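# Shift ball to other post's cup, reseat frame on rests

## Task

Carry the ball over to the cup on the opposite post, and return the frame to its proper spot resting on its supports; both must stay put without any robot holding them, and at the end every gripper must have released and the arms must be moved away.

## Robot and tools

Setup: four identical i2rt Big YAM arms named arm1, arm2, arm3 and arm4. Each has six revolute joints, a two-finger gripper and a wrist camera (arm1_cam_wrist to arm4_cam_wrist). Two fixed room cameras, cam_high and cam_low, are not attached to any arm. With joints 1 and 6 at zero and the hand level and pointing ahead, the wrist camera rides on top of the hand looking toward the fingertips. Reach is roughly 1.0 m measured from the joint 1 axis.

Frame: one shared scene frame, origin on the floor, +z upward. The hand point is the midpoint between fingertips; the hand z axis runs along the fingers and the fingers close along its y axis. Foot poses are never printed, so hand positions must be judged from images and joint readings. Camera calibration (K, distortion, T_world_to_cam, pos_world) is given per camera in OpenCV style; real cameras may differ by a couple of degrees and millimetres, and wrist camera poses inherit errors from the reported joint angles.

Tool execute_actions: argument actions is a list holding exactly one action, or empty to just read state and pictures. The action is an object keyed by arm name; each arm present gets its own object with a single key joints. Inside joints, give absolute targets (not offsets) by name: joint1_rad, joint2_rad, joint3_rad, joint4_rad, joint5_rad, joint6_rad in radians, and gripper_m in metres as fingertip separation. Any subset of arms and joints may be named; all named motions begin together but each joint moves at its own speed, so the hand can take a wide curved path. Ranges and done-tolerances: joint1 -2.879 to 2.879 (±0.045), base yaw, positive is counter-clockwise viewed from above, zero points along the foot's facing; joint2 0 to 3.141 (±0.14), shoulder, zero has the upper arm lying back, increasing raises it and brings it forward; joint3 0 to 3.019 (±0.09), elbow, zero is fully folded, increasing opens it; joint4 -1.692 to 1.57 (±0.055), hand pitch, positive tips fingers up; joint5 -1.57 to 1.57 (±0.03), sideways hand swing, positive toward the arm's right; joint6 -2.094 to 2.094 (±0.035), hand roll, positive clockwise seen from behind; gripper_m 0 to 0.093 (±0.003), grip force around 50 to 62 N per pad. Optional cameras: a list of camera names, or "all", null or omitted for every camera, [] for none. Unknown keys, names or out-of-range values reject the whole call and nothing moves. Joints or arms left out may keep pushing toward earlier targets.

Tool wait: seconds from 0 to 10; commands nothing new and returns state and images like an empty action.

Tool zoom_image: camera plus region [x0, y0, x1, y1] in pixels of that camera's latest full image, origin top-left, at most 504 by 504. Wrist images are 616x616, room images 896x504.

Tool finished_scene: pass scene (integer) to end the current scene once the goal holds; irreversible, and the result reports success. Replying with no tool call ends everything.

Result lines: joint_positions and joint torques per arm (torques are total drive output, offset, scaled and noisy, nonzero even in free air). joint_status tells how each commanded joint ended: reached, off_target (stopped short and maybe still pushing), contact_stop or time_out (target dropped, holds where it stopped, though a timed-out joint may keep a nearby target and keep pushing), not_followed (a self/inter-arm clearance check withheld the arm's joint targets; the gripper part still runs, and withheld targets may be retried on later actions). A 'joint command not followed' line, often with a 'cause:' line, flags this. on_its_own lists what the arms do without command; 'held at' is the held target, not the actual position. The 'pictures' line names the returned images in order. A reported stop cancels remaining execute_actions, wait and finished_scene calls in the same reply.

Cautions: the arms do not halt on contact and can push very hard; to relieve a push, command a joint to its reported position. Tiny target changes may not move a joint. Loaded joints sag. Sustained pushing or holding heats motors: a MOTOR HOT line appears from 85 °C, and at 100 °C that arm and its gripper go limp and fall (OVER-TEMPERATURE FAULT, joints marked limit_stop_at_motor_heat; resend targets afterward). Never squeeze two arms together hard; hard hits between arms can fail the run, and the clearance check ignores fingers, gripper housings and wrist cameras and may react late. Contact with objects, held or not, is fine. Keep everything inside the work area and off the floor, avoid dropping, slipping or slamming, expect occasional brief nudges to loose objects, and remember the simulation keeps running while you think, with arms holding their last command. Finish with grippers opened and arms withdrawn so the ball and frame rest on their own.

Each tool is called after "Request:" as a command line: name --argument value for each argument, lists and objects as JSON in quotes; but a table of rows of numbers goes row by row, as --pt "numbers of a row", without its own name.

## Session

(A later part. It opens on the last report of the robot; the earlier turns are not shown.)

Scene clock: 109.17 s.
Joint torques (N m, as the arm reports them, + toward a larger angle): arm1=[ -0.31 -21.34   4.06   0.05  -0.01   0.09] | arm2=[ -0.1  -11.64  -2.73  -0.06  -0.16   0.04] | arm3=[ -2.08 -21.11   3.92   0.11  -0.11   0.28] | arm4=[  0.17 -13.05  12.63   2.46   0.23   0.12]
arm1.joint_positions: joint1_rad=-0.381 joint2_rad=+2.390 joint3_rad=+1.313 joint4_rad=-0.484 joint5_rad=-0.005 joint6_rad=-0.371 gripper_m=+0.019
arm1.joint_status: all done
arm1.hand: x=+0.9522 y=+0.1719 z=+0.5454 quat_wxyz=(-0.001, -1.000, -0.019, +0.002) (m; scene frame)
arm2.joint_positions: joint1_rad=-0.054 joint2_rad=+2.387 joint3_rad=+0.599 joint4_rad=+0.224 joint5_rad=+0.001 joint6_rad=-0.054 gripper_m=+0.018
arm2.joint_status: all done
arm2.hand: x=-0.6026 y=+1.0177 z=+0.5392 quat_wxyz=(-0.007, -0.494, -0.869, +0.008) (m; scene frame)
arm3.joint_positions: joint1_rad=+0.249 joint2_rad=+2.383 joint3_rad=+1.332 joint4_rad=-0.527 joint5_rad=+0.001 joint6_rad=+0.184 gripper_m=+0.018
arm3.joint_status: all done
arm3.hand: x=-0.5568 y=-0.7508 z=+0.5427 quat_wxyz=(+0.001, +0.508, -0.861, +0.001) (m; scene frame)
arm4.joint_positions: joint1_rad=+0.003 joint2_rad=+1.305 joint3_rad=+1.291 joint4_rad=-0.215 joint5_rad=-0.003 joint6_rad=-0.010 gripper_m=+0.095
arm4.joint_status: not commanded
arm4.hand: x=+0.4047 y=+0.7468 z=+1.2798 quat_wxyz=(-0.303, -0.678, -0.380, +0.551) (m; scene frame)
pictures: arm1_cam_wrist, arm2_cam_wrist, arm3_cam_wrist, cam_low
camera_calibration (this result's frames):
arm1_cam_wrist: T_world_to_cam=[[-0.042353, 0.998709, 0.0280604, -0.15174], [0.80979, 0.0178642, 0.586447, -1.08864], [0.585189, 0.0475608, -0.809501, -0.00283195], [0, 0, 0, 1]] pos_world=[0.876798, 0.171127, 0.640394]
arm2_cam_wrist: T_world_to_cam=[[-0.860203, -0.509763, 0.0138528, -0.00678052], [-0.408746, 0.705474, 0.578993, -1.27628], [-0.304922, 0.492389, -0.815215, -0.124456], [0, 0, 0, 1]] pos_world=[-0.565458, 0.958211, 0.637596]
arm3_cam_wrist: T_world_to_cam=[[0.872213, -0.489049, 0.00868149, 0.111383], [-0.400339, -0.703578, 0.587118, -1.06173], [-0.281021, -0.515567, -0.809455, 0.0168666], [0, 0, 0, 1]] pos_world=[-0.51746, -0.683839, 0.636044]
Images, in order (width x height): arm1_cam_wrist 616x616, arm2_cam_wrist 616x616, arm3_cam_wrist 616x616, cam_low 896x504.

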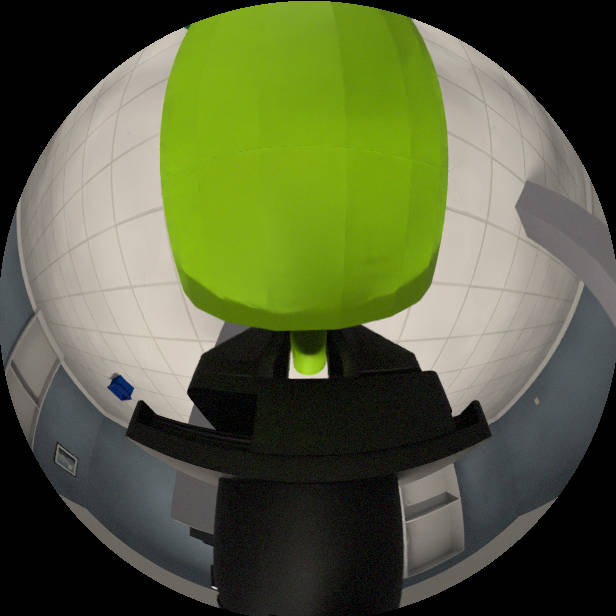

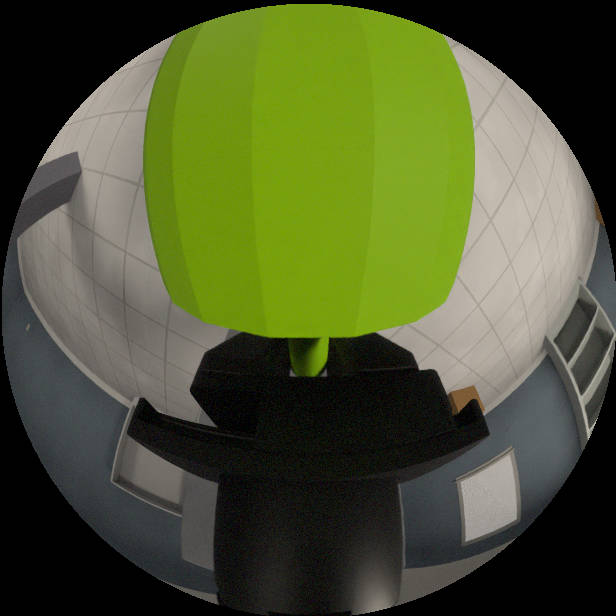

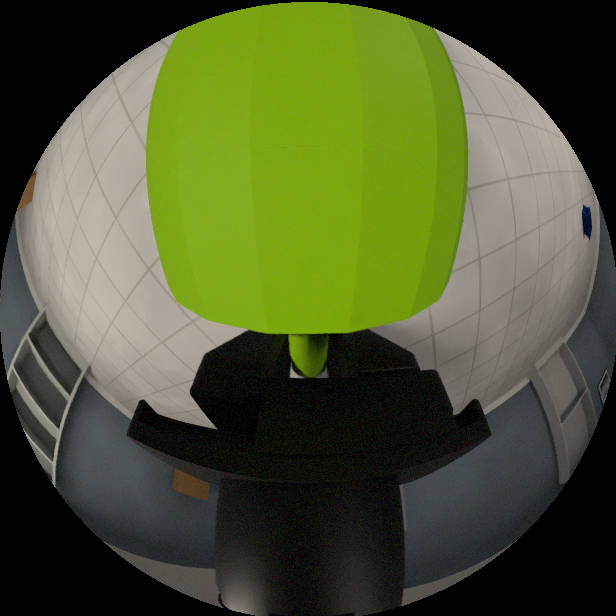

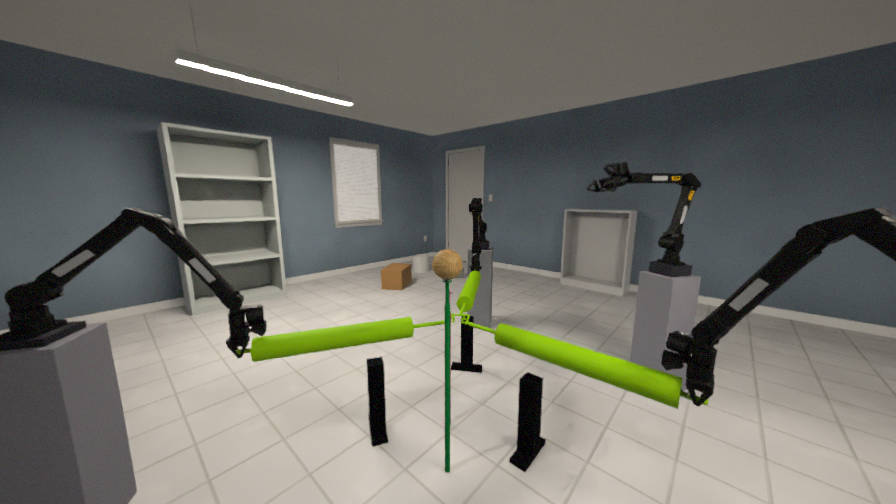

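Light frame, works well.

Request:
execute_actions --actions '[{"arm1":{"joints":{"joint2_rad":2.21,"joint3_rad":1.275,"joint4_rad":-0.62}},"arm2":{"joints":{"joint2_rad":2.085,"joint3_rad":0.508,"joint4_rad":0.01}},"arm3":{"joints":{"joint2_rad":2.195,"joint3_rad":1.3,"joint4_rad":-0.655}}}]' --cameras '[]'

Request:
execute_actions --actions '[{"arm1":{"joints":{"joint2_rad":2.07,"joint3_rad":1.27,"joint4_rad":-0.755}},"arm2":{"joints":{"joint2_rad":1.795,"joint3_rad":0.475,"joint4_rad":-0.245}},"arm3":{"joints":{"joint2_rad":2.06,"joint3_rad":1.3,"joint4_rad":-0.79}}}]' --cameras '[]'

Request:
execute_actions --actions '[{"arm1":{"joints":{"joint2_rad":1.945,"joint3_rad":1.3,"joint4_rad":-0.905}},"arm2":{"joints":{"joint2_rad":1.52,"joint3_rad":0.5,"joint4_rad":-0.535}},"arm3":{"joints":{"joint2_rad":1.945,"joint3_rad":1.34,"joint4_rad":-0.94}}}]' --cameras '[]'

Request:
execute_actions --actions '[{"arm1":{"joints":{"joint2_rad":1.845,"joint3_rad":1.36,"joint4_rad":-1.065}},"arm2":{"joints":{"joint2_rad":1.3,"joint3_rad":0.57,"joint4_rad":-0.825}},"arm3":{"joints":{"joint2_rad":1.85,"joint3_rad":1.405,"joint4_rad":-1.1}},"arm4":{"joints":{"joint2_rad":1.2,"joint3_rad":0.6,"joint4_rad":1.3}}}]'

Request:
zoom_image --camera "cam_high" --region '[390, 200, 530, 310]'

Scene clock: 122.53 s.
Joint torques (N m, as the arm reports them, + toward a larger angle): arm1=[ -0.42 -20.69   4.92   0.1    0.01   0.09] | arm2=[ -0.09 -10.41  -0.45  -0.24  -0.16   0.03] | arm3=[ -2.2  -20.79   4.83   0.25  -0.11   0.29] | arm4=[  0.24 -13.02  12.64   2.46   0.23   0.12]
arm1.joint_positions: joint1_rad=-0.380 joint2_rad=+2.229 joint3_rad=+1.271 joint4_rad=-0.609 joint5_rad=-0.005 joint6_rad=-0.371 gripper_m=+0.019
arm1.joint_status: all done
arm1.hand: x=+0.9522 y=+0.1714 z=+0.6182 quat_wxyz=(-0.002, -1.000, -0.019, -0.001) (m; scene frame)
arm2.joint_positions: joint1_rad=-0.054 joint2_rad=+2.108 joint3_rad=+0.510 joint4_rad=+0.033 joint5_rad=+0.001 joint6_rad=-0.054 gripper_m=+0.018
arm2.joint_status: all done
arm2.hand: x=-0.6021 y=+1.0174 z=+0.6111 quat_wxyz=(-0.007, -0.494, -0.869, +0.008) (m; scene frame)
arm3.joint_positions: joint1_rad=+0.249 joint2_rad=+2.225 joint3_rad=+1.293 joint4_rad=-0.651 joint5_rad=+0.001 joint6_rad=+0.184 gripper_m=+0.018
arm3.joint_status: all done
arm3.hand: x=-0.5569 y=-0.7513 z=+0.6158 quat_wxyz=(+0.003, +0.508, -0.861, +0.002) (m; scene frame)
arm4.joint_positions: joint1_rad=+0.003 joint2_rad=+1.305 joint3_rad=+1.291 joint4_rad=-0.215 joint5_rad=-0.003 joint6_rad=-0.010 gripper_m=+0.095
arm4.joint_status: not commanded
arm4.hand: x=+0.4047 y=+0.7468 z=+1.2798 quat_wxyz=(-0.303, -0.678, -0.380, +0.551) (m; scene frame)
pictures: none
No camera images: the call's "cameras" was empty. Leave "cameras" out to get every camera's image.

Scene clock: 123.53 s.
Joint torques (N m, as the arm reports them, + toward a larger angle): arm1=[ -0.38 -20.14   5.79   0.08   0.03   0.09] | arm2=[-0.11 -9.29  2.25 -0.31 -0.17  0.03] | arm3=[ -2.   -20.22   5.72   0.28  -0.11   0.3 ] | arm4=[  0.21 -13.06  12.63   2.46   0.23   0.13]
arm1.joint_positions: joint1_rad=-0.379 joint2_rad=+2.091 joint3_rad=+1.264 joint4_rad=-0.745 joint5_rad=-0.006 joint6_rad=-0.371 gripper_m=+0.019
arm1.joint_status: all done
arm1.hand: x=+0.9520 y=+0.1708 z=+0.6865 quat_wxyz=(-0.003, -1.000, -0.020, -0.003) (m; scene frame)
arm2.joint_positions: joint1_rad=-0.054 joint2_rad=+1.817 joint3_rad=+0.472 joint4_rad=-0.221 joint5_rad=+0.001 joint6_rad=-0.054 gripper_m=+0.018
arm2.joint_status: all done
arm2.hand: x=-0.6017 y=+1.0174 z=+0.6807 quat_wxyz=(-0.006, -0.494, -0.869, +0.007) (m; scene frame)
arm3.joint_positions: joint1_rad=+0.249 joint2_rad=+2.091 joint3_rad=+1.290 joint4_rad=-0.786 joint5_rad=+0.001 joint6_rad=+0.184 gripper_m=+0.018
arm3.joint_status: all done
arm3.hand: x=-0.5570 y=-0.7519 z=+0.6836 quat_wxyz=(+0.005, +0.508, -0.861, +0.004) (m; scene frame)
arm4.joint_positions: joint1_rad=+0.003 joint2_rad=+1.305 joint3_rad=+1.291 joint4_rad=-0.215 joint5_rad=-0.003 joint6_rad=-0.010 gripper_m=+0.095
arm4.joint_status: not commanded
arm4.hand: x=+0.4047 y=+0.7468 z=+1.2798 quat_wxyz=(-0.303, -0.678, -0.380, +0.551) (m; scene frame)
pictures: none
No camera images: the call's "cameras" was empty. Leave "cameras" out to get every camera's image.

Scene clock: 124.53 s.
Joint torques (N m, as the arm reports them, + toward a larger angle): arm1=[ -1.05 -18.72   8.21  -0.41   0.08   0.05] | arm2=[-0.37 -7.81  5.73 -0.5  -0.16  0.03] | arm3=[ -2.18 -19.15   8.07  -0.34  -0.16   0.29] | arm4=[  0.2  -13.03  12.63   2.46   0.23   0.12]
arm1.joint_positions: joint1_rad=-0.372 joint2_rad=+1.958 joint3_rad=+1.272 joint4_rad=-0.880 joint5_rad=-0.007 joint6_rad=-0.366 gripper_m=+0.019
arm1.joint_status: all done
arm1.hand: x=+0.9526 y=+0.1660 z=+0.7558 quat_wxyz=(-0.003, -1.000, -0.021, +0.000) (m; scene frame)
arm2.joint_positions: joint1_rad=-0.054 joint2_rad=+1.537 joint3_rad=+0.486 joint4_rad=-0.505 joint5_rad=+0.001 joint6_rad=-0.054 gripper_m=+0.018
arm2.joint_status: all done
arm2.hand: x=-0.6000 y=+1.0150 z=+0.7517 quat_wxyz=(-0.010, -0.494, -0.869, +0.010) (m; scene frame)
arm3.joint_positions: joint1_rad=+0.249 joint2_rad=+1.968 joint3_rad=+1.303 joint4_rad=-0.922 joint5_rad=+0.002 joint6_rad=+0.184 gripper_m=+0.018
arm3.joint_status: all done
arm3.hand: x=-0.5577 y=-0.7556 z=+0.7503 quat_wxyz=(+0.005, +0.508, -0.861, +0.004) (m; scene frame)
arm4.joint_positions: joint1_rad=+0.003 joint2_rad=+1.305 joint3_rad=+1.291 joint4_rad=-0.215 joint5_rad=-0.003 joint6_rad=-0.010 gripper_m=+0.095
arm4.joint_status: not commanded
arm4.hand: x=+0.4047 y=+0.7468 z=+1.2798 quat_wxyz=(-0.303, -0.678, -0.380, +0.551) (m; scene frame)
pictures: none
No camera images: the call's "cameras" was empty. Leave "cameras" out to get every camera's image.

Scene clock: 126.33 s.
Joint torques (N m, as the arm reports them, + toward a larger angle): arm1=[ -0.81 -18.92   9.05  -0.63   0.04   0.05] | arm2=[-0.18 -6.88  8.65 -0.78 -0.16  0.03] | arm3=[ -2.14 -19.02   8.82  -0.5   -0.08   0.29] | arm4=[ 0.19 -8.3   8.82  2.27  0.23  0.12]
arm1.joint_positions: joint1_rad=-0.374 joint2_rad=+1.865 joint3_rad=+1.329 joint4_rad=-1.034 joint5_rad=-0.006 joint6_rad=-0.367 gripper_m=+0.019
arm1.joint_status: all done
arm1.hand: x=+0.9519 y=+0.1674 z=+0.8206 quat_wxyz=(-0.003, -1.000, -0.021, -0.002) (m; scene frame)
arm2.joint_positions: joint1_rad=-0.054 joint2_rad=+1.317 joint3_rad=+0.545 joint4_rad=-0.787 joint5_rad=+0.001 joint6_rad=-0.054 gripper_m=+0.018
arm2.joint_status: all done
arm2.hand: x=-0.6007 y=+1.0171 z=+0.8196 quat_wxyz=(-0.009, -0.494, -0.869, +0.010) (m; scene frame)
arm3.joint_positions: joint1_rad=+0.249 joint2_rad=+1.880 joint3_rad=+1.365 joint4_rad=-1.080 joint5_rad=+0.000 joint6_rad=+0.184 gripper_m=+0.018
arm3.joint_status: all done
arm3.hand: x=-0.5576 y=-0.7547 z=+0.8155 quat_wxyz=(+0.008, +0.508, -0.861, +0.006) (m; scene frame)
arm4.joint_positions: joint1_rad=+0.003 joint2_rad=+1.206 joint3_rad=+0.607 joint4_rad=+1.275 joint5_rad=-0.003 joint6_rad=-0.010 gripper_m=+0.095
arm4.joint_status: all done
arm4.hand: x=+0.4854 y=+0.8750 z=+1.2713 quat_wxyz=(-0.435, -0.370, -0.208, +0.794) (m; scene frame)
pictures: arm1_cam_wrist, arm2_cam_wrist, arm3_cam_wrist, arm4_cam_wrist, cam_high, cam_low
camera_calibration (this result's frames):
arm1_cam_wrist: T_world_to_cam=[[-0.0451979, 0.998692, 0.0238939, -0.148813], [0.805265, 0.0222683, 0.592497, -1.25112], [0.59119, 0.0460206, -0.805218, 0.211383], [0, 0, 0, 1]] pos_world=[0.875791, 0.166751, 0.915051]
arm2_cam_wrist: T_world_to_cam=[[-0.860222, -0.509724, 0.0141131, -0.0095966], [-0.410091, 0.707999, 0.574946, -1.4375], [-0.303056, 0.488794, -0.818069, 0.1122], [0, 0, 0, 1]] pos_world=[-0.563757, 0.958013, 0.918407]
arm3_cam_wrist: T_world_to_cam=[[0.872277, -0.4889, 0.0105013, 0.106524], [-0.396753, -0.694991, 0.599645, -1.22663], [-0.285868, -0.527223, -0.800197, 0.216402], [0, 0, 0, 1]] pos_world=[-0.517724, -0.686324, 0.907586]
arm4_cam_wrist: T_world_to_cam=[[-0.849008, 0.528377, 0.00176071, -0.0495624], [-0.0425237, -0.0650057, -0.996978, 1.35415], [-0.526666, -0.846517, 0.0776589, 1.01844], [0, 0, 0, 1]] pos_world=[0.55188, 0.976339, 1.27106]
Images, in order (width x height): arm1_cam_wrist 616x616, arm2_cam_wrist 616x616, arm3_cam_wrist 616x616, arm4_cam_wrist 616x616, cam_high 896x504, cam_low 896x504.

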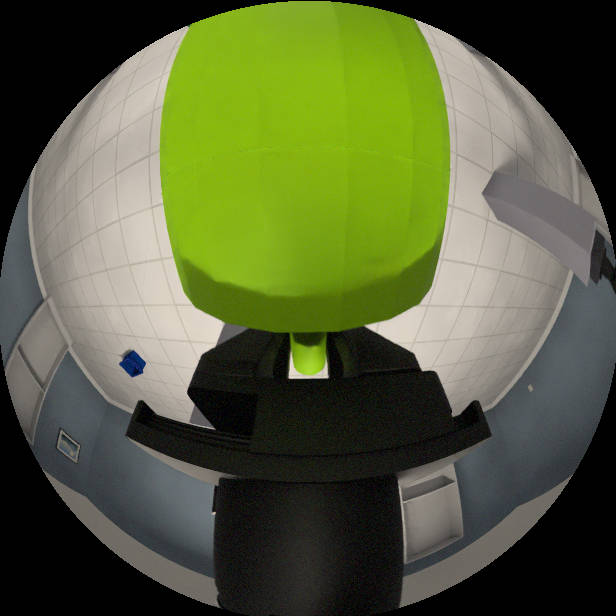

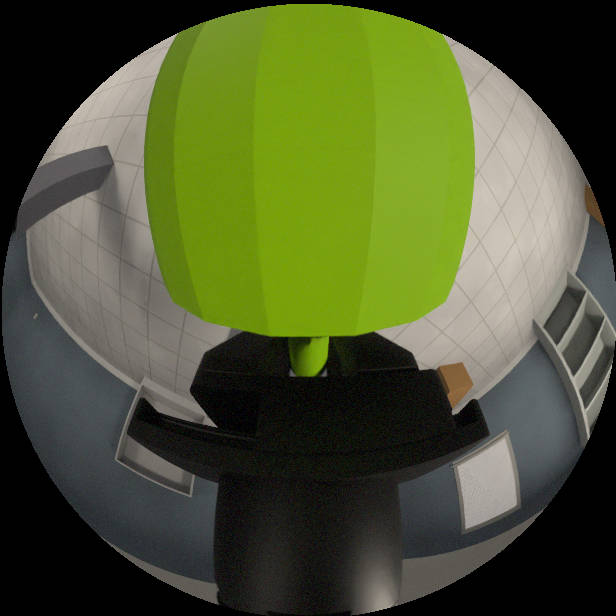

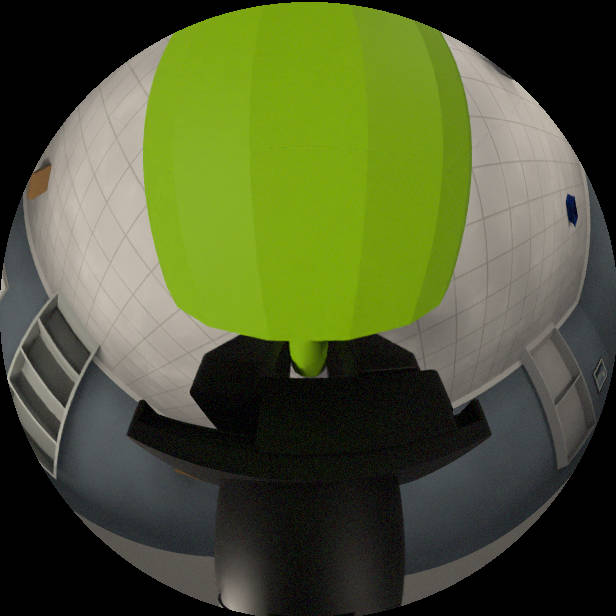

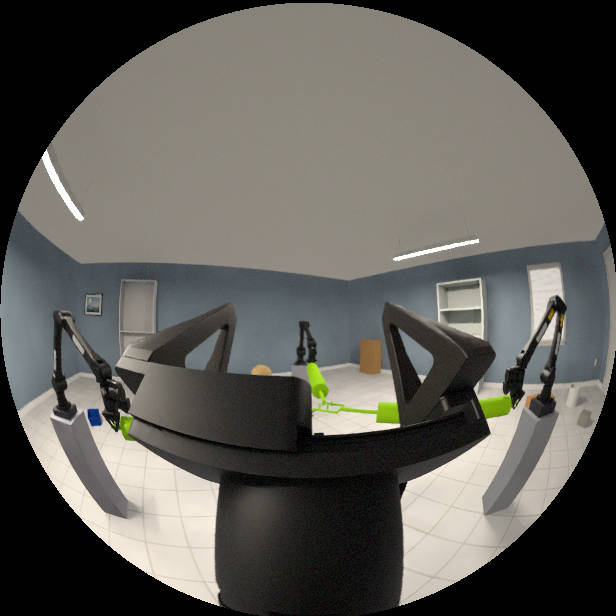

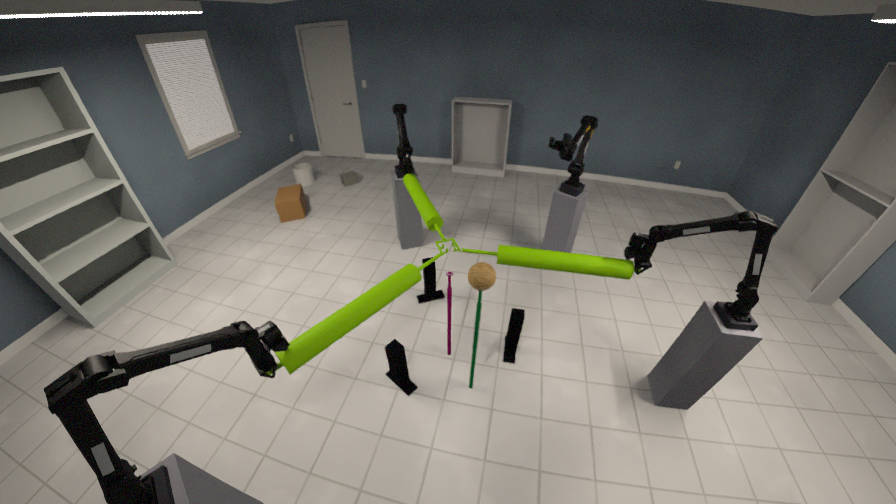

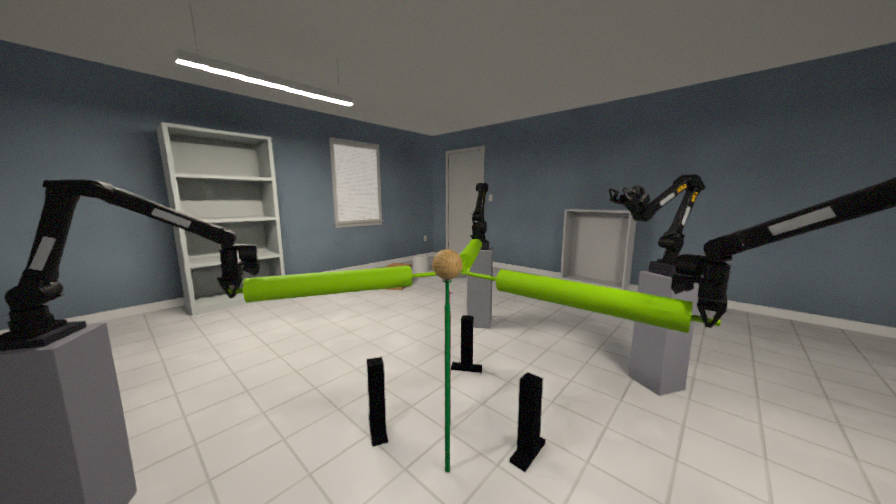

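Region (390, 200, 530, 310) of cam_high's 896x504 image, scaled by 3.600, with more detail than that image has; it fills the top 396 rows of this view, and the rest is white.

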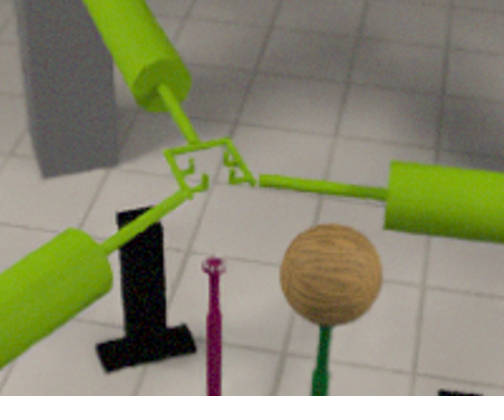

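Request:
execute_actions --actions '[{"arm1":{"joints":{"joint1_rad":-0.27,"joint2_rad":1.71,"joint3_rad":1.145,"joint4_rad":-0.979,"joint6_rad":-0.25}},"arm2":{"joints":{"joint1_rad":-0.031,"joint2_rad":1.534,"joint3_rad":0.79,"joint4_rad":-0.81,"joint6_rad":-0.03}},"arm3":{"joints":{"joint1_rad":0.11,"joint2_rad":1.74,"joint3_rad":1.23,"joint4_rad":-1.03,"joint6_rad":0.04}},"arm4":{"joints":{"joint2_rad":1.7,"joint3_rad":0.8,"joint4_rad":1.0}}}]' --cameras '[]'

Request:
execute_actions --actions '[{"arm1":{"joints":{"joint1_rad":-0.128,"joint2_rad":1.595,"joint3_rad":0.987,"joint4_rad":-0.939,"joint6_rad":-0.11}},"arm2":{"joints":{"joint1_rad":-0.015,"joint2_rad":1.708,"joint3_rad":1.015,"joint4_rad":-0.865,"joint6_rad":-0.015}},"arm3":{"joints":{"joint1_rad":-0.05,"joint2_rad":1.66,"joint3_rad":1.118,"joint4_rad":-0.998,"joint6_rad":-0.12}}}]' --cameras '[]'

Request:
execute_actions --actions '[{"arm1":{"joints":{"joint1_rad":0.058,"joint2_rad":1.492,"joint3_rad":0.865,"joint4_rad":-0.918,"joint6_rad":0.075}},"arm2":{"joints":{"joint1_rad":-0.004,"joint2_rad":1.877,"joint3_rad":1.27,"joint4_rad":-0.95,"joint6_rad":0}},"arm3":{"joints":{"joint1_rad":-0.236,"joint2_rad":1.605,"joint3_rad":1.048,"joint4_rad":-0.982,"joint6_rad":-0.305}}}]' --cameras '[]'

Request:
execute_actions --actions '[{"arm1":{"joints":{"joint1_rad":0.25,"joint2_rad":1.43,"joint3_rad":0.797,"joint4_rad":-0.913,"joint6_rad":0.27}},"arm2":{"joints":{"joint1_rad":0.003,"joint2_rad":2.023,"joint3_rad":1.51,"joint4_rad":-1.045}},"arm3":{"joints":{"joint1_rad":-0.406,"joint2_rad":1.59,"joint3_rad":1.024,"joint4_rad":-0.977,"joint6_rad":-0.475}}}]' --cameras '["cam_high","cam_low","arm4_cam_wrist"]'

Request:
zoom_image --camera "cam_high" --region '[420, 240, 540, 330]'

Request:
zoom_image --camera "cam_low" --region '[400, 240, 500, 320]'

Request:
zoom_image --camera "arm4_cam_wrist" --region '[210, 140, 370, 300]'

Scene clock: 155.93 s.
Joint torques (N m, as the arm reports them, + toward a larger angle): arm1=[ -0.35 -17.08   7.12   0.63  -0.21   0.05] | arm2=[ 1.17 -8.79  8.53 -0.14 -0.14  0.13] | arm3=[ -1.93 -18.51   7.34   0.61   0.     0.19] | arm4=[  0.21 -16.52  10.41   1.54   0.23   0.12]
arm1.joint_positions: joint1_rad=-0.267 joint2_rad=+1.738 joint3_rad=+1.137 joint4_rad=-0.984 joint5_rad=+0.000 joint6_rad=-0.263 gripper_m=+0.019
arm1.joint_status: all done
arm1.hand: x=+0.9977 y=+0.1007 z=+0.8190 quat_wxyz=(-0.002, -1.000, -0.022, -0.011) (m; scene frame)
arm2.joint_positions: joint1_rad=-0.042 joint2_rad=+1.538 joint3_rad=+0.766 joint4_rad=-0.791 joint5_rad=+0.001 joint6_rad=-0.044 gripper_m=+0.018
arm2.joint_status: all done
arm2.hand: x=-0.5580 y=+0.9448 z=+0.8177 quat_wxyz=(-0.008, -0.493, -0.870, +0.008) (m; scene frame)
arm3.joint_positions: joint1_rad=+0.108 joint2_rad=+1.783 joint3_rad=+1.210 joint4_rad=-1.033 joint5_rad=-0.002 joint6_rad=+0.037 gripper_m=+0.018
arm3.joint_status: all done
arm3.hand: x=-0.5106 y=-0.8260 z=+0.8119 quat_wxyz=(+0.014, +0.510, -0.860, +0.006) (m; scene frame)
arm4.joint_positions: joint1_rad=+0.003 joint2_rad=+1.714 joint3_rad=+0.769 joint4_rad=+1.010 joint5_rad=-0.003 joint6_rad=-0.010 gripper_m=+0.095
arm4.joint_status: all done
arm4.hand: x=+0.4009 y=+0.7404 z=+1.0291 quat_wxyz=(-0.354, -0.591, -0.331, +0.645) (m; scene frame)
pictures: none
No camera images: the call's "cameras" was empty. Leave "cameras" out to get every camera's image.

Scene clock: 156.83 s.
Joint torques (N m, as the arm reports them, + toward a larger angle): arm1=[ -0.09 -14.69   7.53   0.26  -0.22   0.08] | arm2=[  1.23 -11.64   9.07  -0.78  -0.15   0.09] | arm3=[ -2.49 -17.1    7.47   0.36   0.12   0.14] | arm4=[  0.18 -16.44  10.4    1.56   0.23   0.13]
arm1.joint_positions: joint1_rad=-0.127 joint2_rad=+1.622 joint3_rad=+0.970 joint4_rad=-0.934 joint5_rad=+0.001 joint6_rad=-0.126 gripper_m=+0.019
arm1.joint_status: all done
arm1.hand: x=+1.0422 y=+0.0328 z=+0.8165 quat_wxyz=(-0.001, -1.000, -0.023, -0.011) (m; scene frame)
arm2.joint_positions: joint1_rad=-0.027 joint2_rad=+1.716 joint3_rad=+0.987 joint4_rad=-0.828 joint5_rad=+0.001 joint6_rad=-0.027 gripper_m=+0.018
arm2.joint_status: all done
arm2.hand: x=-0.5147 y=+0.8781 z=+0.8149 quat_wxyz=(-0.010, -0.495, -0.869, +0.010) (m; scene frame)
arm3.joint_positions: joint1_rad=-0.046 joint2_rad=+1.705 joint3_rad=+1.093 joint4_rad=-0.997 joint5_rad=-0.005 joint6_rad=-0.118 gripper_m=+0.018
arm3.joint_status: all done
arm3.hand: x=-0.4692 y=-0.8939 z=+0.8096 quat_wxyz=(+0.017, +0.511, -0.860, +0.003) (m; scene frame)
arm4.joint_positions: joint1_rad=+0.003 joint2_rad=+1.714 joint3_rad=+0.769 joint4_rad=+1.010 joint5_rad=-0.003 joint6_rad=-0.010 gripper_m=+0.095
arm4.joint_status: not commanded
arm4.hand: x=+0.4009 y=+0.7404 z=+1.0291 quat_wxyz=(-0.354, -0.591, -0.331, +0.645) (m; scene frame)
pictures: none
No camera images: the call's "cameras" was empty. Leave "cameras" out to get every camera's image.

Scene clock: 157.80 s.
Joint torques (N m, as the arm reports them, + toward a larger angle): arm1=[  0.34 -12.61   7.81   0.3   -0.38   0.13] | arm2=[  1.16 -14.37   9.64  -0.9   -0.14   0.1 ] | arm3=[ -2.92 -16.45   7.37   0.4    0.15   0.08] | arm4=[  0.21 -16.41  10.41   1.57   0.23   0.12]
arm1.joint_positions: joint1_rad=+0.053 joint2_rad=+1.517 joint3_rad=+0.843 joint4_rad=-0.913 joint5_rad=+0.004 joint6_rad=+0.055 gripper_m=+0.019
arm1.joint_status: all done
arm1.hand: x=+1.0882 y=-0.0356 z=+0.8170 quat_wxyz=(+0.003, -1.000, -0.023, -0.012) (m; scene frame)
arm2.joint_positions: joint1_rad=-0.014 joint2_rad=+1.887 joint3_rad=+1.241 joint4_rad=-0.905 joint5_rad=+0.001 joint6_rad=-0.013 gripper_m=+0.018
arm2.joint_status: all done
arm2.hand: x=-0.4690 y=+0.8100 z=+0.8145 quat_wxyz=(-0.013, -0.495, -0.869, +0.011) (m; scene frame)
arm3.joint_positions: joint1_rad=-0.225 joint2_rad=+1.652 joint3_rad=+1.024 joint4_rad=-0.982 joint5_rad=-0.007 joint6_rad=-0.297 gripper_m=+0.018
arm3.joint_status: all done
arm3.hand: x=-0.4255 y=-0.9618 z=+0.8099 quat_wxyz=(+0.019, +0.510, -0.860, -0.001) (m; scene frame)
arm4.joint_positions: joint1_rad=+0.003 joint2_rad=+1.714 joint3_rad=+0.769 joint4_rad=+1.010 joint5_rad=-0.003 joint6_rad=-0.010 gripper_m=+0.095
arm4.joint_status: not commanded
arm4.hand: x=+0.4009 y=+0.7404 z=+1.0291 quat_wxyz=(-0.354, -0.591, -0.331, +0.645) (m; scene frame)
pictures: none
No camera images: the call's "cameras" was empty. Leave "cameras" out to get every camera's image.

Scene clock: 158.70 s.
Joint torques (N m, as the arm reports them, + toward a larger angle): arm1=[  0.48 -11.77   7.84   0.3   -0.52   0.15] | arm2=[  1.35 -16.36  10.14  -1.17  -0.15   0.06] | arm3=[ -3.28 -16.24   7.4    0.53   0.19   0.03] | arm4=[  0.18 -16.41  10.41   1.56   0.23   0.13]
arm1.joint_positions: joint1_rad=+0.243 joint2_rad=+1.458 joint3_rad=+0.774 joint4_rad=-0.910 joint5_rad=+0.008 joint6_rad=+0.246 gripper_m=+0.019
arm1.joint_status: all done
arm1.hand: x=+1.1267 y=-0.0951 z=+0.8164 quat_wxyz=(+0.007, -1.000, -0.023, -0.014) (m; scene frame)
arm2.joint_positions: joint1_rad=-0.006 joint2_rad=+2.031 joint3_rad=+1.482 joint4_rad=-0.993 joint5_rad=+0.001 joint6_rad=-0.006 gripper_m=+0.018
arm2.joint_status: all done
arm2.hand: x=-0.4301 y=+0.7519 z=+0.8164 quat_wxyz=(-0.017, -0.494, -0.869, +0.013) (m; scene frame)
arm3.joint_positions: joint1_rad=-0.389 joint2_rad=+1.639 joint3_rad=+0.999 joint4_rad=-0.979 joint5_rad=-0.008 joint6_rad=-0.460 gripper_m=+0.018
arm3.joint_status: all done
arm3.hand: x=-0.3898 y=-1.0199 z=+0.8074 quat_wxyz=(+0.023, +0.510, -0.860, -0.004) (m; scene frame)
arm4.joint_positions: joint1_rad=+0.003 joint2_rad=+1.714 joint3_rad=+0.769 joint4_rad=+1.010 joint5_rad=-0.003 joint6_rad=-0.010 gripper_m=+0.095
arm4.joint_status: not commanded
arm4.hand: x=+0.4009 y=+0.7404 z=+1.0291 quat_wxyz=(-0.354, -0.591, -0.331, +0.645) (m; scene frame)
pictures: arm4_cam_wrist, cam_high, cam_low
camera_calibration (this result's frames):
arm4_cam_wrist: T_world_to_cam=[[-0.849249, 0.527991, -0.00133457, -0.0461895], [0.269085, 0.430632, -0.861481, 0.46902], [-0.45428, -0.731971, -0.507788, 1.36752], [0, 0, 0, 1]] pos_world=[0.455805, 0.823398, 1.0984]
Images, in order (width x height): arm4_cam_wrist 616x616, cam_high 896x504, cam_low 896x504.

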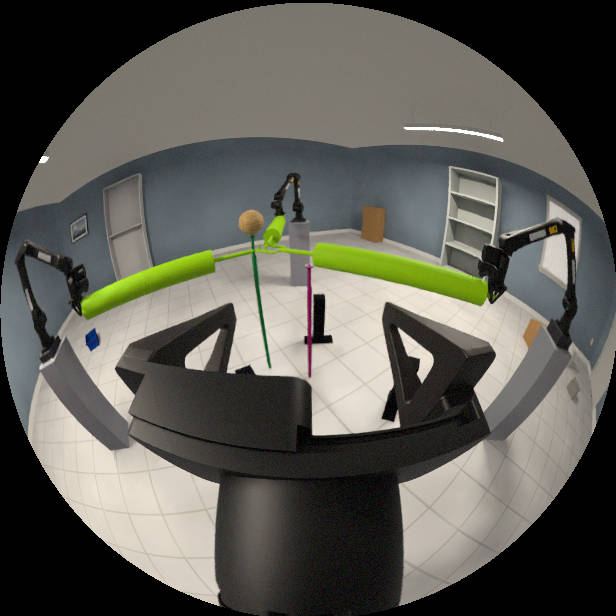

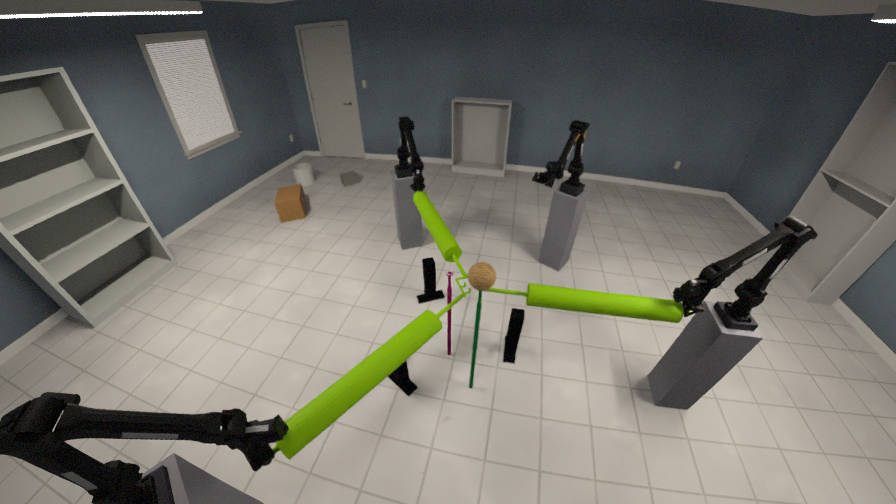

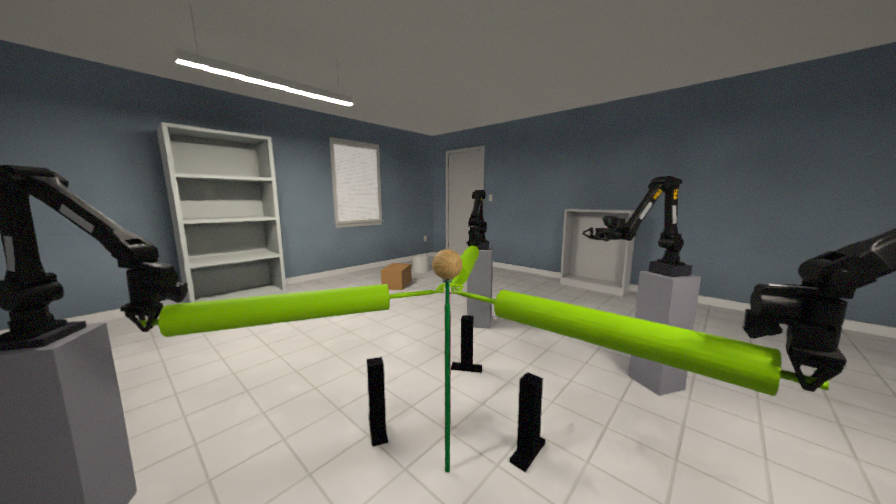

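Region (420, 240, 540, 330) of cam_high's 896x504 image, scaled by 4.200, with more detail than that image has; it fills the top 378 rows of this view, and the rest is white.

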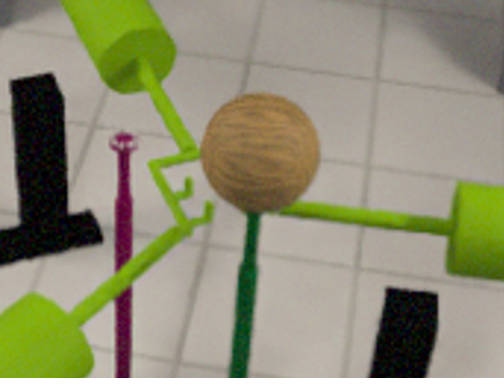

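Region (400, 240, 500, 320) of cam_low's 896x504 image, scaled by 5.040, with more detail than that image has; it fills the top 403 rows of this view, and the rest is white.

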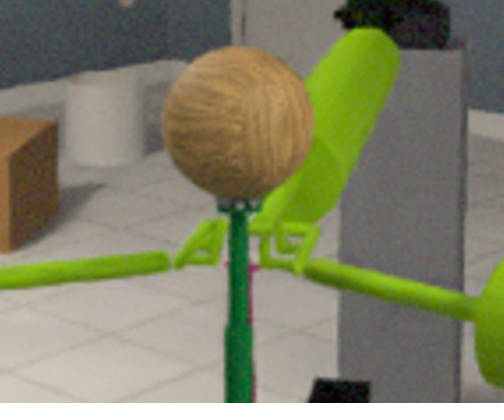

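Region (210, 140, 370, 300) of arm4_cam_wrist's 616x616 image, scaled by 3.150, with more detail than that image has.

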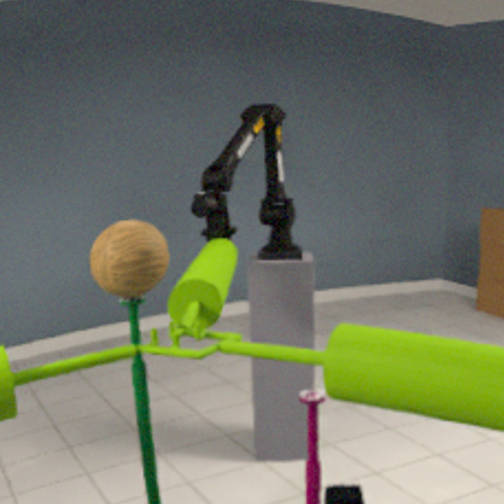

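Request:
execute_actions --actions '[{"arm1":{"joints":{"joint1_rad":0.391,"joint2_rad":1.40,"joint3_rad":0.77,"joint6_rad":0.42}},"arm2":{"joints":{"joint1_rad":0.015,"joint2_rad":2.124,"joint3_rad":1.685,"joint4_rad":-1.13}},"arm3":{"joints":{"joint1_rad":-0.521,"joint2_rad":1.59,"joint3_rad":1.04,"joint6_rad":-0.59}}}]' --cameras '[]'

Request:
execute_actions --actions '[{"arm1":{"joints":{"joint1_rad":0.536,"joint2_rad":1.385,"joint3_rad":0.755,"joint6_rad":0.565}},"arm2":{"joints":{"joint1_rad":0.022,"joint2_rad":2.235,"joint3_rad":1.885,"joint4_rad":-1.22}},"arm3":{"joints":{"joint1_rad":-0.629,"joint2_rad":1.61,"joint3_rad":1.07,"joint4_rad":-0.985,"joint6_rad":-0.70}}}]' --cameras '["cam_high","cam_low","arm4_cam_wrist"]'

Request:
zoom_image --camera "cam_high" --region '[440, 255, 520, 325]'

Request:
zoom_image --camera "cam_low" --region '[410, 245, 490, 315]'

Request:
zoom_image --camera "arm4_cam_wrist" --region '[210, 200, 330, 280]'

Scene clock: 170.13 s.
Joint torques (N m, as the arm reports them, + toward a larger angle): arm1=[  0.53 -11.76   7.76   0.35  -0.6    0.23] | arm2=[  1.42 -17.5   10.24  -1.48  -0.15   0.01] | arm3=[ -3.82 -16.07   8.32   0.46   0.18  -0.02] | arm4=[  0.19 -16.43  10.41   1.56   0.23   0.12]
arm1.joint_positions: joint1_rad=+0.383 joint2_rad=+1.433 joint3_rad=+0.748 joint4_rad=-0.910 joint5_rad=+0.010 joint6_rad=+0.389 gripper_m=+0.019
arm1.joint_status: all done
arm1.hand: x=+1.1522 y=-0.1346 z=+0.8170 quat_wxyz=(+0.009, -1.000, -0.021, -0.013) (m; scene frame)
arm2.joint_positions: joint1_rad=-0.001 joint2_rad=+2.126 joint3_rad=+1.660 joint4_rad=-1.067 joint5_rad=+0.001 joint6_rad=-0.001 gripper_m=+0.018
arm2.joint_status: joint4_rad time_out (moved -0.075 of -0.137); the others done
arm2.on_its_own: joint4_rad reads -1.067 and still pushes toward -1.130 since a time_out
arm2.hand: x=-0.4042 y=+0.7139 z=+0.8219 quat_wxyz=(-0.021, -0.494, -0.869, +0.016) (m; scene frame)
arm3.joint_positions: joint1_rad=-0.499 joint2_rad=+1.639 joint3_rad=+0.999 joint4_rad=-0.979 joint5_rad=-0.008 joint6_rad=-0.570 gripper_m=+0.018
arm3.joint_status: all done
arm3.hand: x=-0.3660 y=-1.0580 z=+0.8073 quat_wxyz=(+0.023, +0.510, -0.860, -0.007) (m; scene frame)
arm4.joint_positions: joint1_rad=+0.003 joint2_rad=+1.714 joint3_rad=+0.769 joint4_rad=+1.010 joint5_rad=-0.003 joint6_rad=-0.010 gripper_m=+0.095
arm4.joint_status: not commanded
arm4.hand: x=+0.4009 y=+0.7404 z=+1.0291 quat_wxyz=(-0.354, -0.591, -0.331, +0.645) (m; scene frame)
pictures: none
No camera images: the call's "cameras" was empty. Leave "cameras" out to get every camera's image.

not run: a stop came earlier in this reply.

Region (440, 255, 520, 325) of cam_high's 896x504 image, scaled by 6.300, with more detail than that image has; it fills the top 441 rows of this view, and the rest is white.

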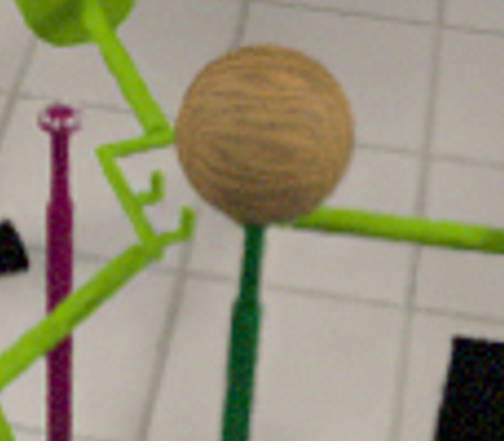

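Region (410, 245, 490, 315) of cam_low's 896x504 image, scaled by 6.300, with more detail than that image has; it fills the top 441 rows of this view, and the rest is white.

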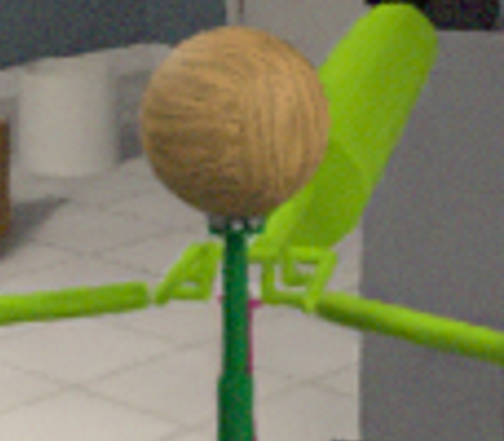

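Region (210, 200, 330, 280) of arm4_cam_wrist's 616x616 image, scaled by 4.200, with more detail than that image has.

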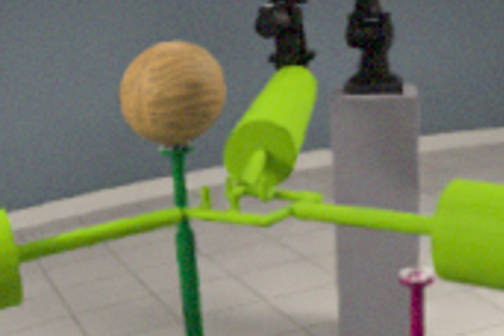

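Request:
execute_actions --actions '[{"arm1":{"joints":{"joint1_rad":0.536,"joint2_rad":1.385,"joint3_rad":0.755,"joint6_rad":0.56}},"arm2":{"joints":{"joint1_rad":0.022,"joint2_rad":2.245,"joint3_rad":1.885,"joint4_rad":-1.18}},"arm3":{"joints":{"joint1_rad":-0.629,"joint2_rad":1.61,"joint3_rad":1.07,"joint4_rad":-0.985,"joint6_rad":-0.69}}}]' --cameras '["cam_high","cam_low","arm4_cam_wrist"]'

Request:
zoom_image --camera "cam_high" --region '[440, 255, 520, 325]'

Request:
zoom_image --camera "cam_low" --region '[410, 245, 490, 315]'

Request:
zoom_image --camera "arm4_cam_wrist" --region '[210, 200, 330, 280]'

Scene clock: 181.73 s.
Joint torques (N m, as the arm reports them, + toward a larger angle): arm1=[  0.59 -11.7    7.16   0.34  -0.48   0.18] | arm2=[  1.68 -19.33  11.33  -1.34  -0.15  -0.02] | arm3=[ -4.06 -14.57   9.93   0.16   0.03   0.02] | arm4=[  0.22 -16.43  10.4    1.56   0.23   0.12]
arm1.joint_positions: joint1_rad=+0.528 joint2_rad=+1.420 joint3_rad=+0.742 joint4_rad=-0.910 joint5_rad=+0.008 joint6_rad=+0.534 gripper_m=+0.019
arm1.joint_status: all done
arm1.hand: x=+1.1764 y=-0.1757 z=+0.8192 quat_wxyz=(+0.008, -1.000, -0.021, -0.009) (m; scene frame)
arm2.joint_positions: joint1_rad=+0.002 joint2_rad=+2.252 joint3_rad=+1.851 joint4_rad=-1.123 joint5_rad=+0.001 joint6_rad=+0.004 gripper_m=+0.018
arm2.joint_status: joint4_rad time_out (moved -0.056 of -0.113); the others done
arm2.on_its_own: joint4_rad reads -1.123 and still pushes toward -1.180 since a time_out
arm2.hand: x=-0.3789 y=+0.6747 z=+0.8105 quat_wxyz=(-0.025, -0.495, -0.868, +0.018) (m; scene frame)
arm3.joint_positions: joint1_rad=-0.605 joint2_rad=+1.639 joint3_rad=+1.004 joint4_rad=-0.980 joint5_rad=-0.004 joint6_rad=-0.673 gripper_m=+0.018
arm3.joint_status: all done
arm3.hand: x=-0.3450 y=-1.0970 z=+0.8085 quat_wxyz=(+0.020, +0.509, -0.861, -0.007) (m; scene frame)
arm4.joint_positions: joint1_rad=+0.003 joint2_rad=+1.714 joint3_rad=+0.769 joint4_rad=+1.010 joint5_rad=-0.003 joint6_rad=-0.010 gripper_m=+0.095
arm4.joint_status: not commanded
arm4.hand: x=+0.4009 y=+0.7404 z=+1.0291 quat_wxyz=(-0.354, -0.591, -0.331, +0.645) (m; scene frame)
pictures: arm4_cam_wrist, cam_high, cam_low
camera_calibration (this result's frames):
arm4_cam_wrist: T_world_to_cam=[[-0.849249, 0.527991, -0.00133457, -0.0461895], [0.269085, 0.430632, -0.861481, 0.46902], [-0.45428, -0.731971, -0.507788, 1.36752], [0, 0, 0, 1]] pos_world=[0.455805, 0.823398, 1.0984]
Images, in order (width x height): arm4_cam_wrist 616x616, cam_high 896x504, cam_low 896x504.

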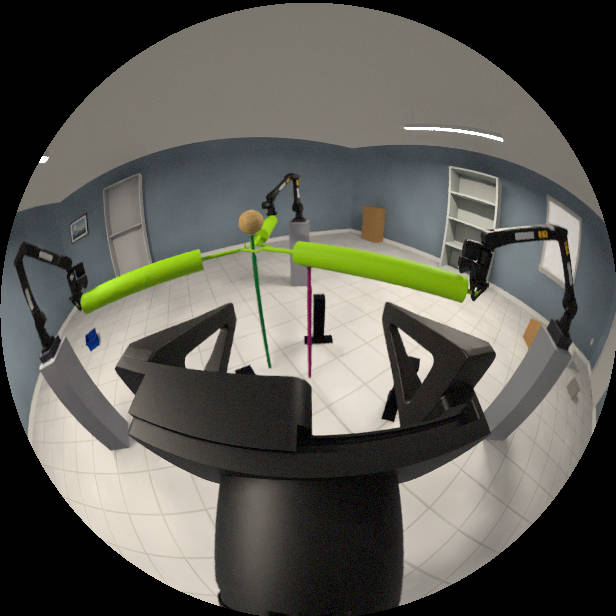

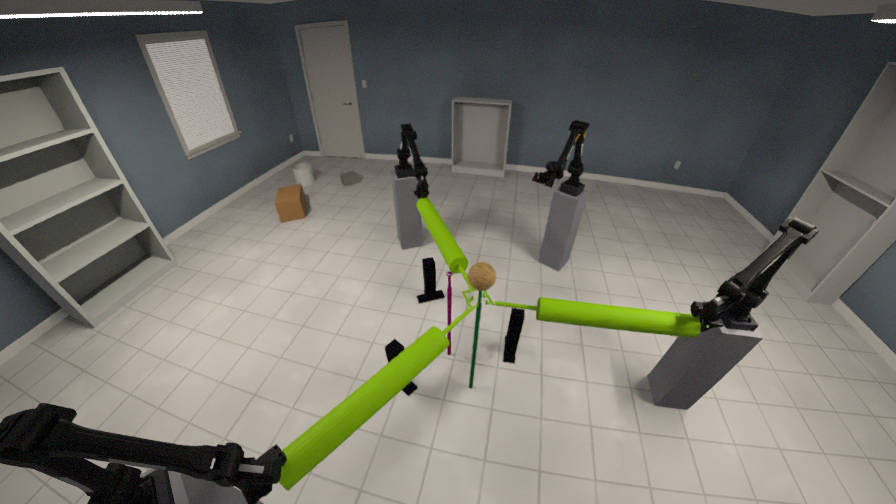

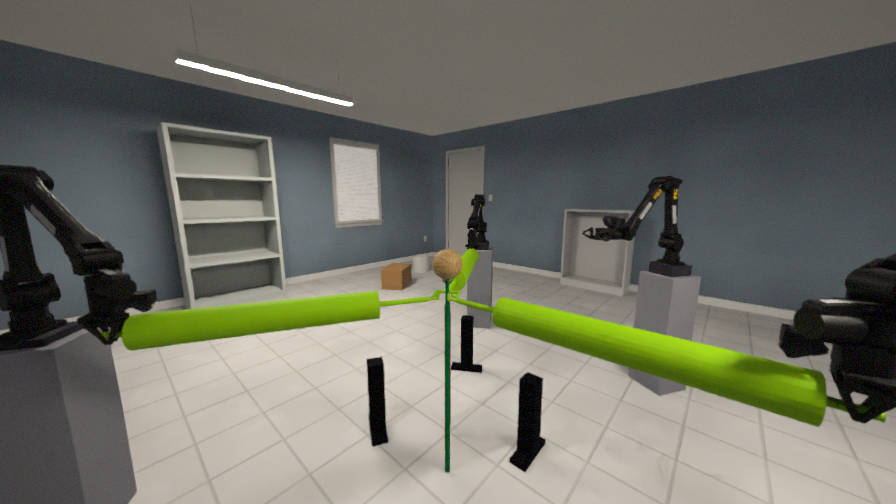

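Region (440, 255, 520, 325) of cam_high's 896x504 image, scaled by 6.300, with more detail than that image has; it fills the top 441 rows of this view, and the rest is white.

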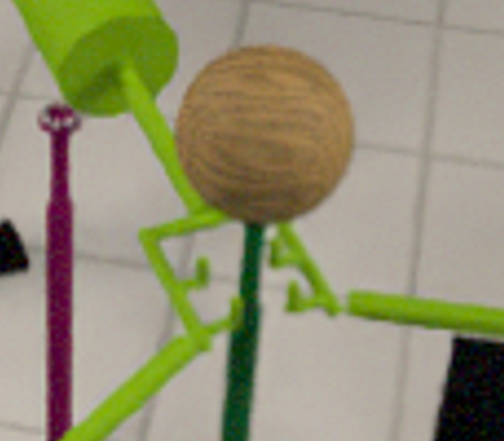

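Region (410, 245, 490, 315) of cam_low's 896x504 image, scaled by 6.300, with more detail than that image has; it fills the top 441 rows of this view, and the rest is white.

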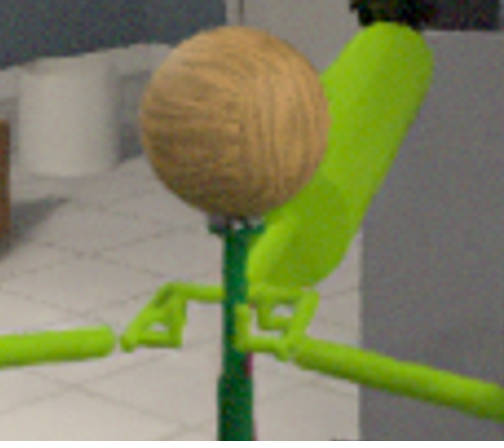

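Region (210, 200, 330, 280) of arm4_cam_wrist's 616x616 image, scaled by 4.200, with more detail than that image has.

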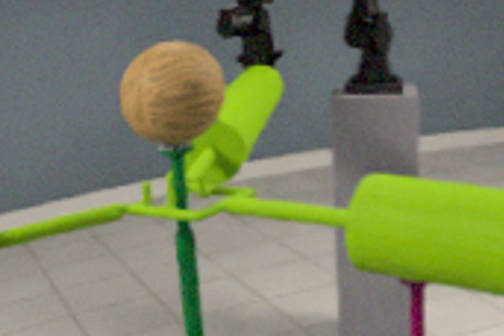

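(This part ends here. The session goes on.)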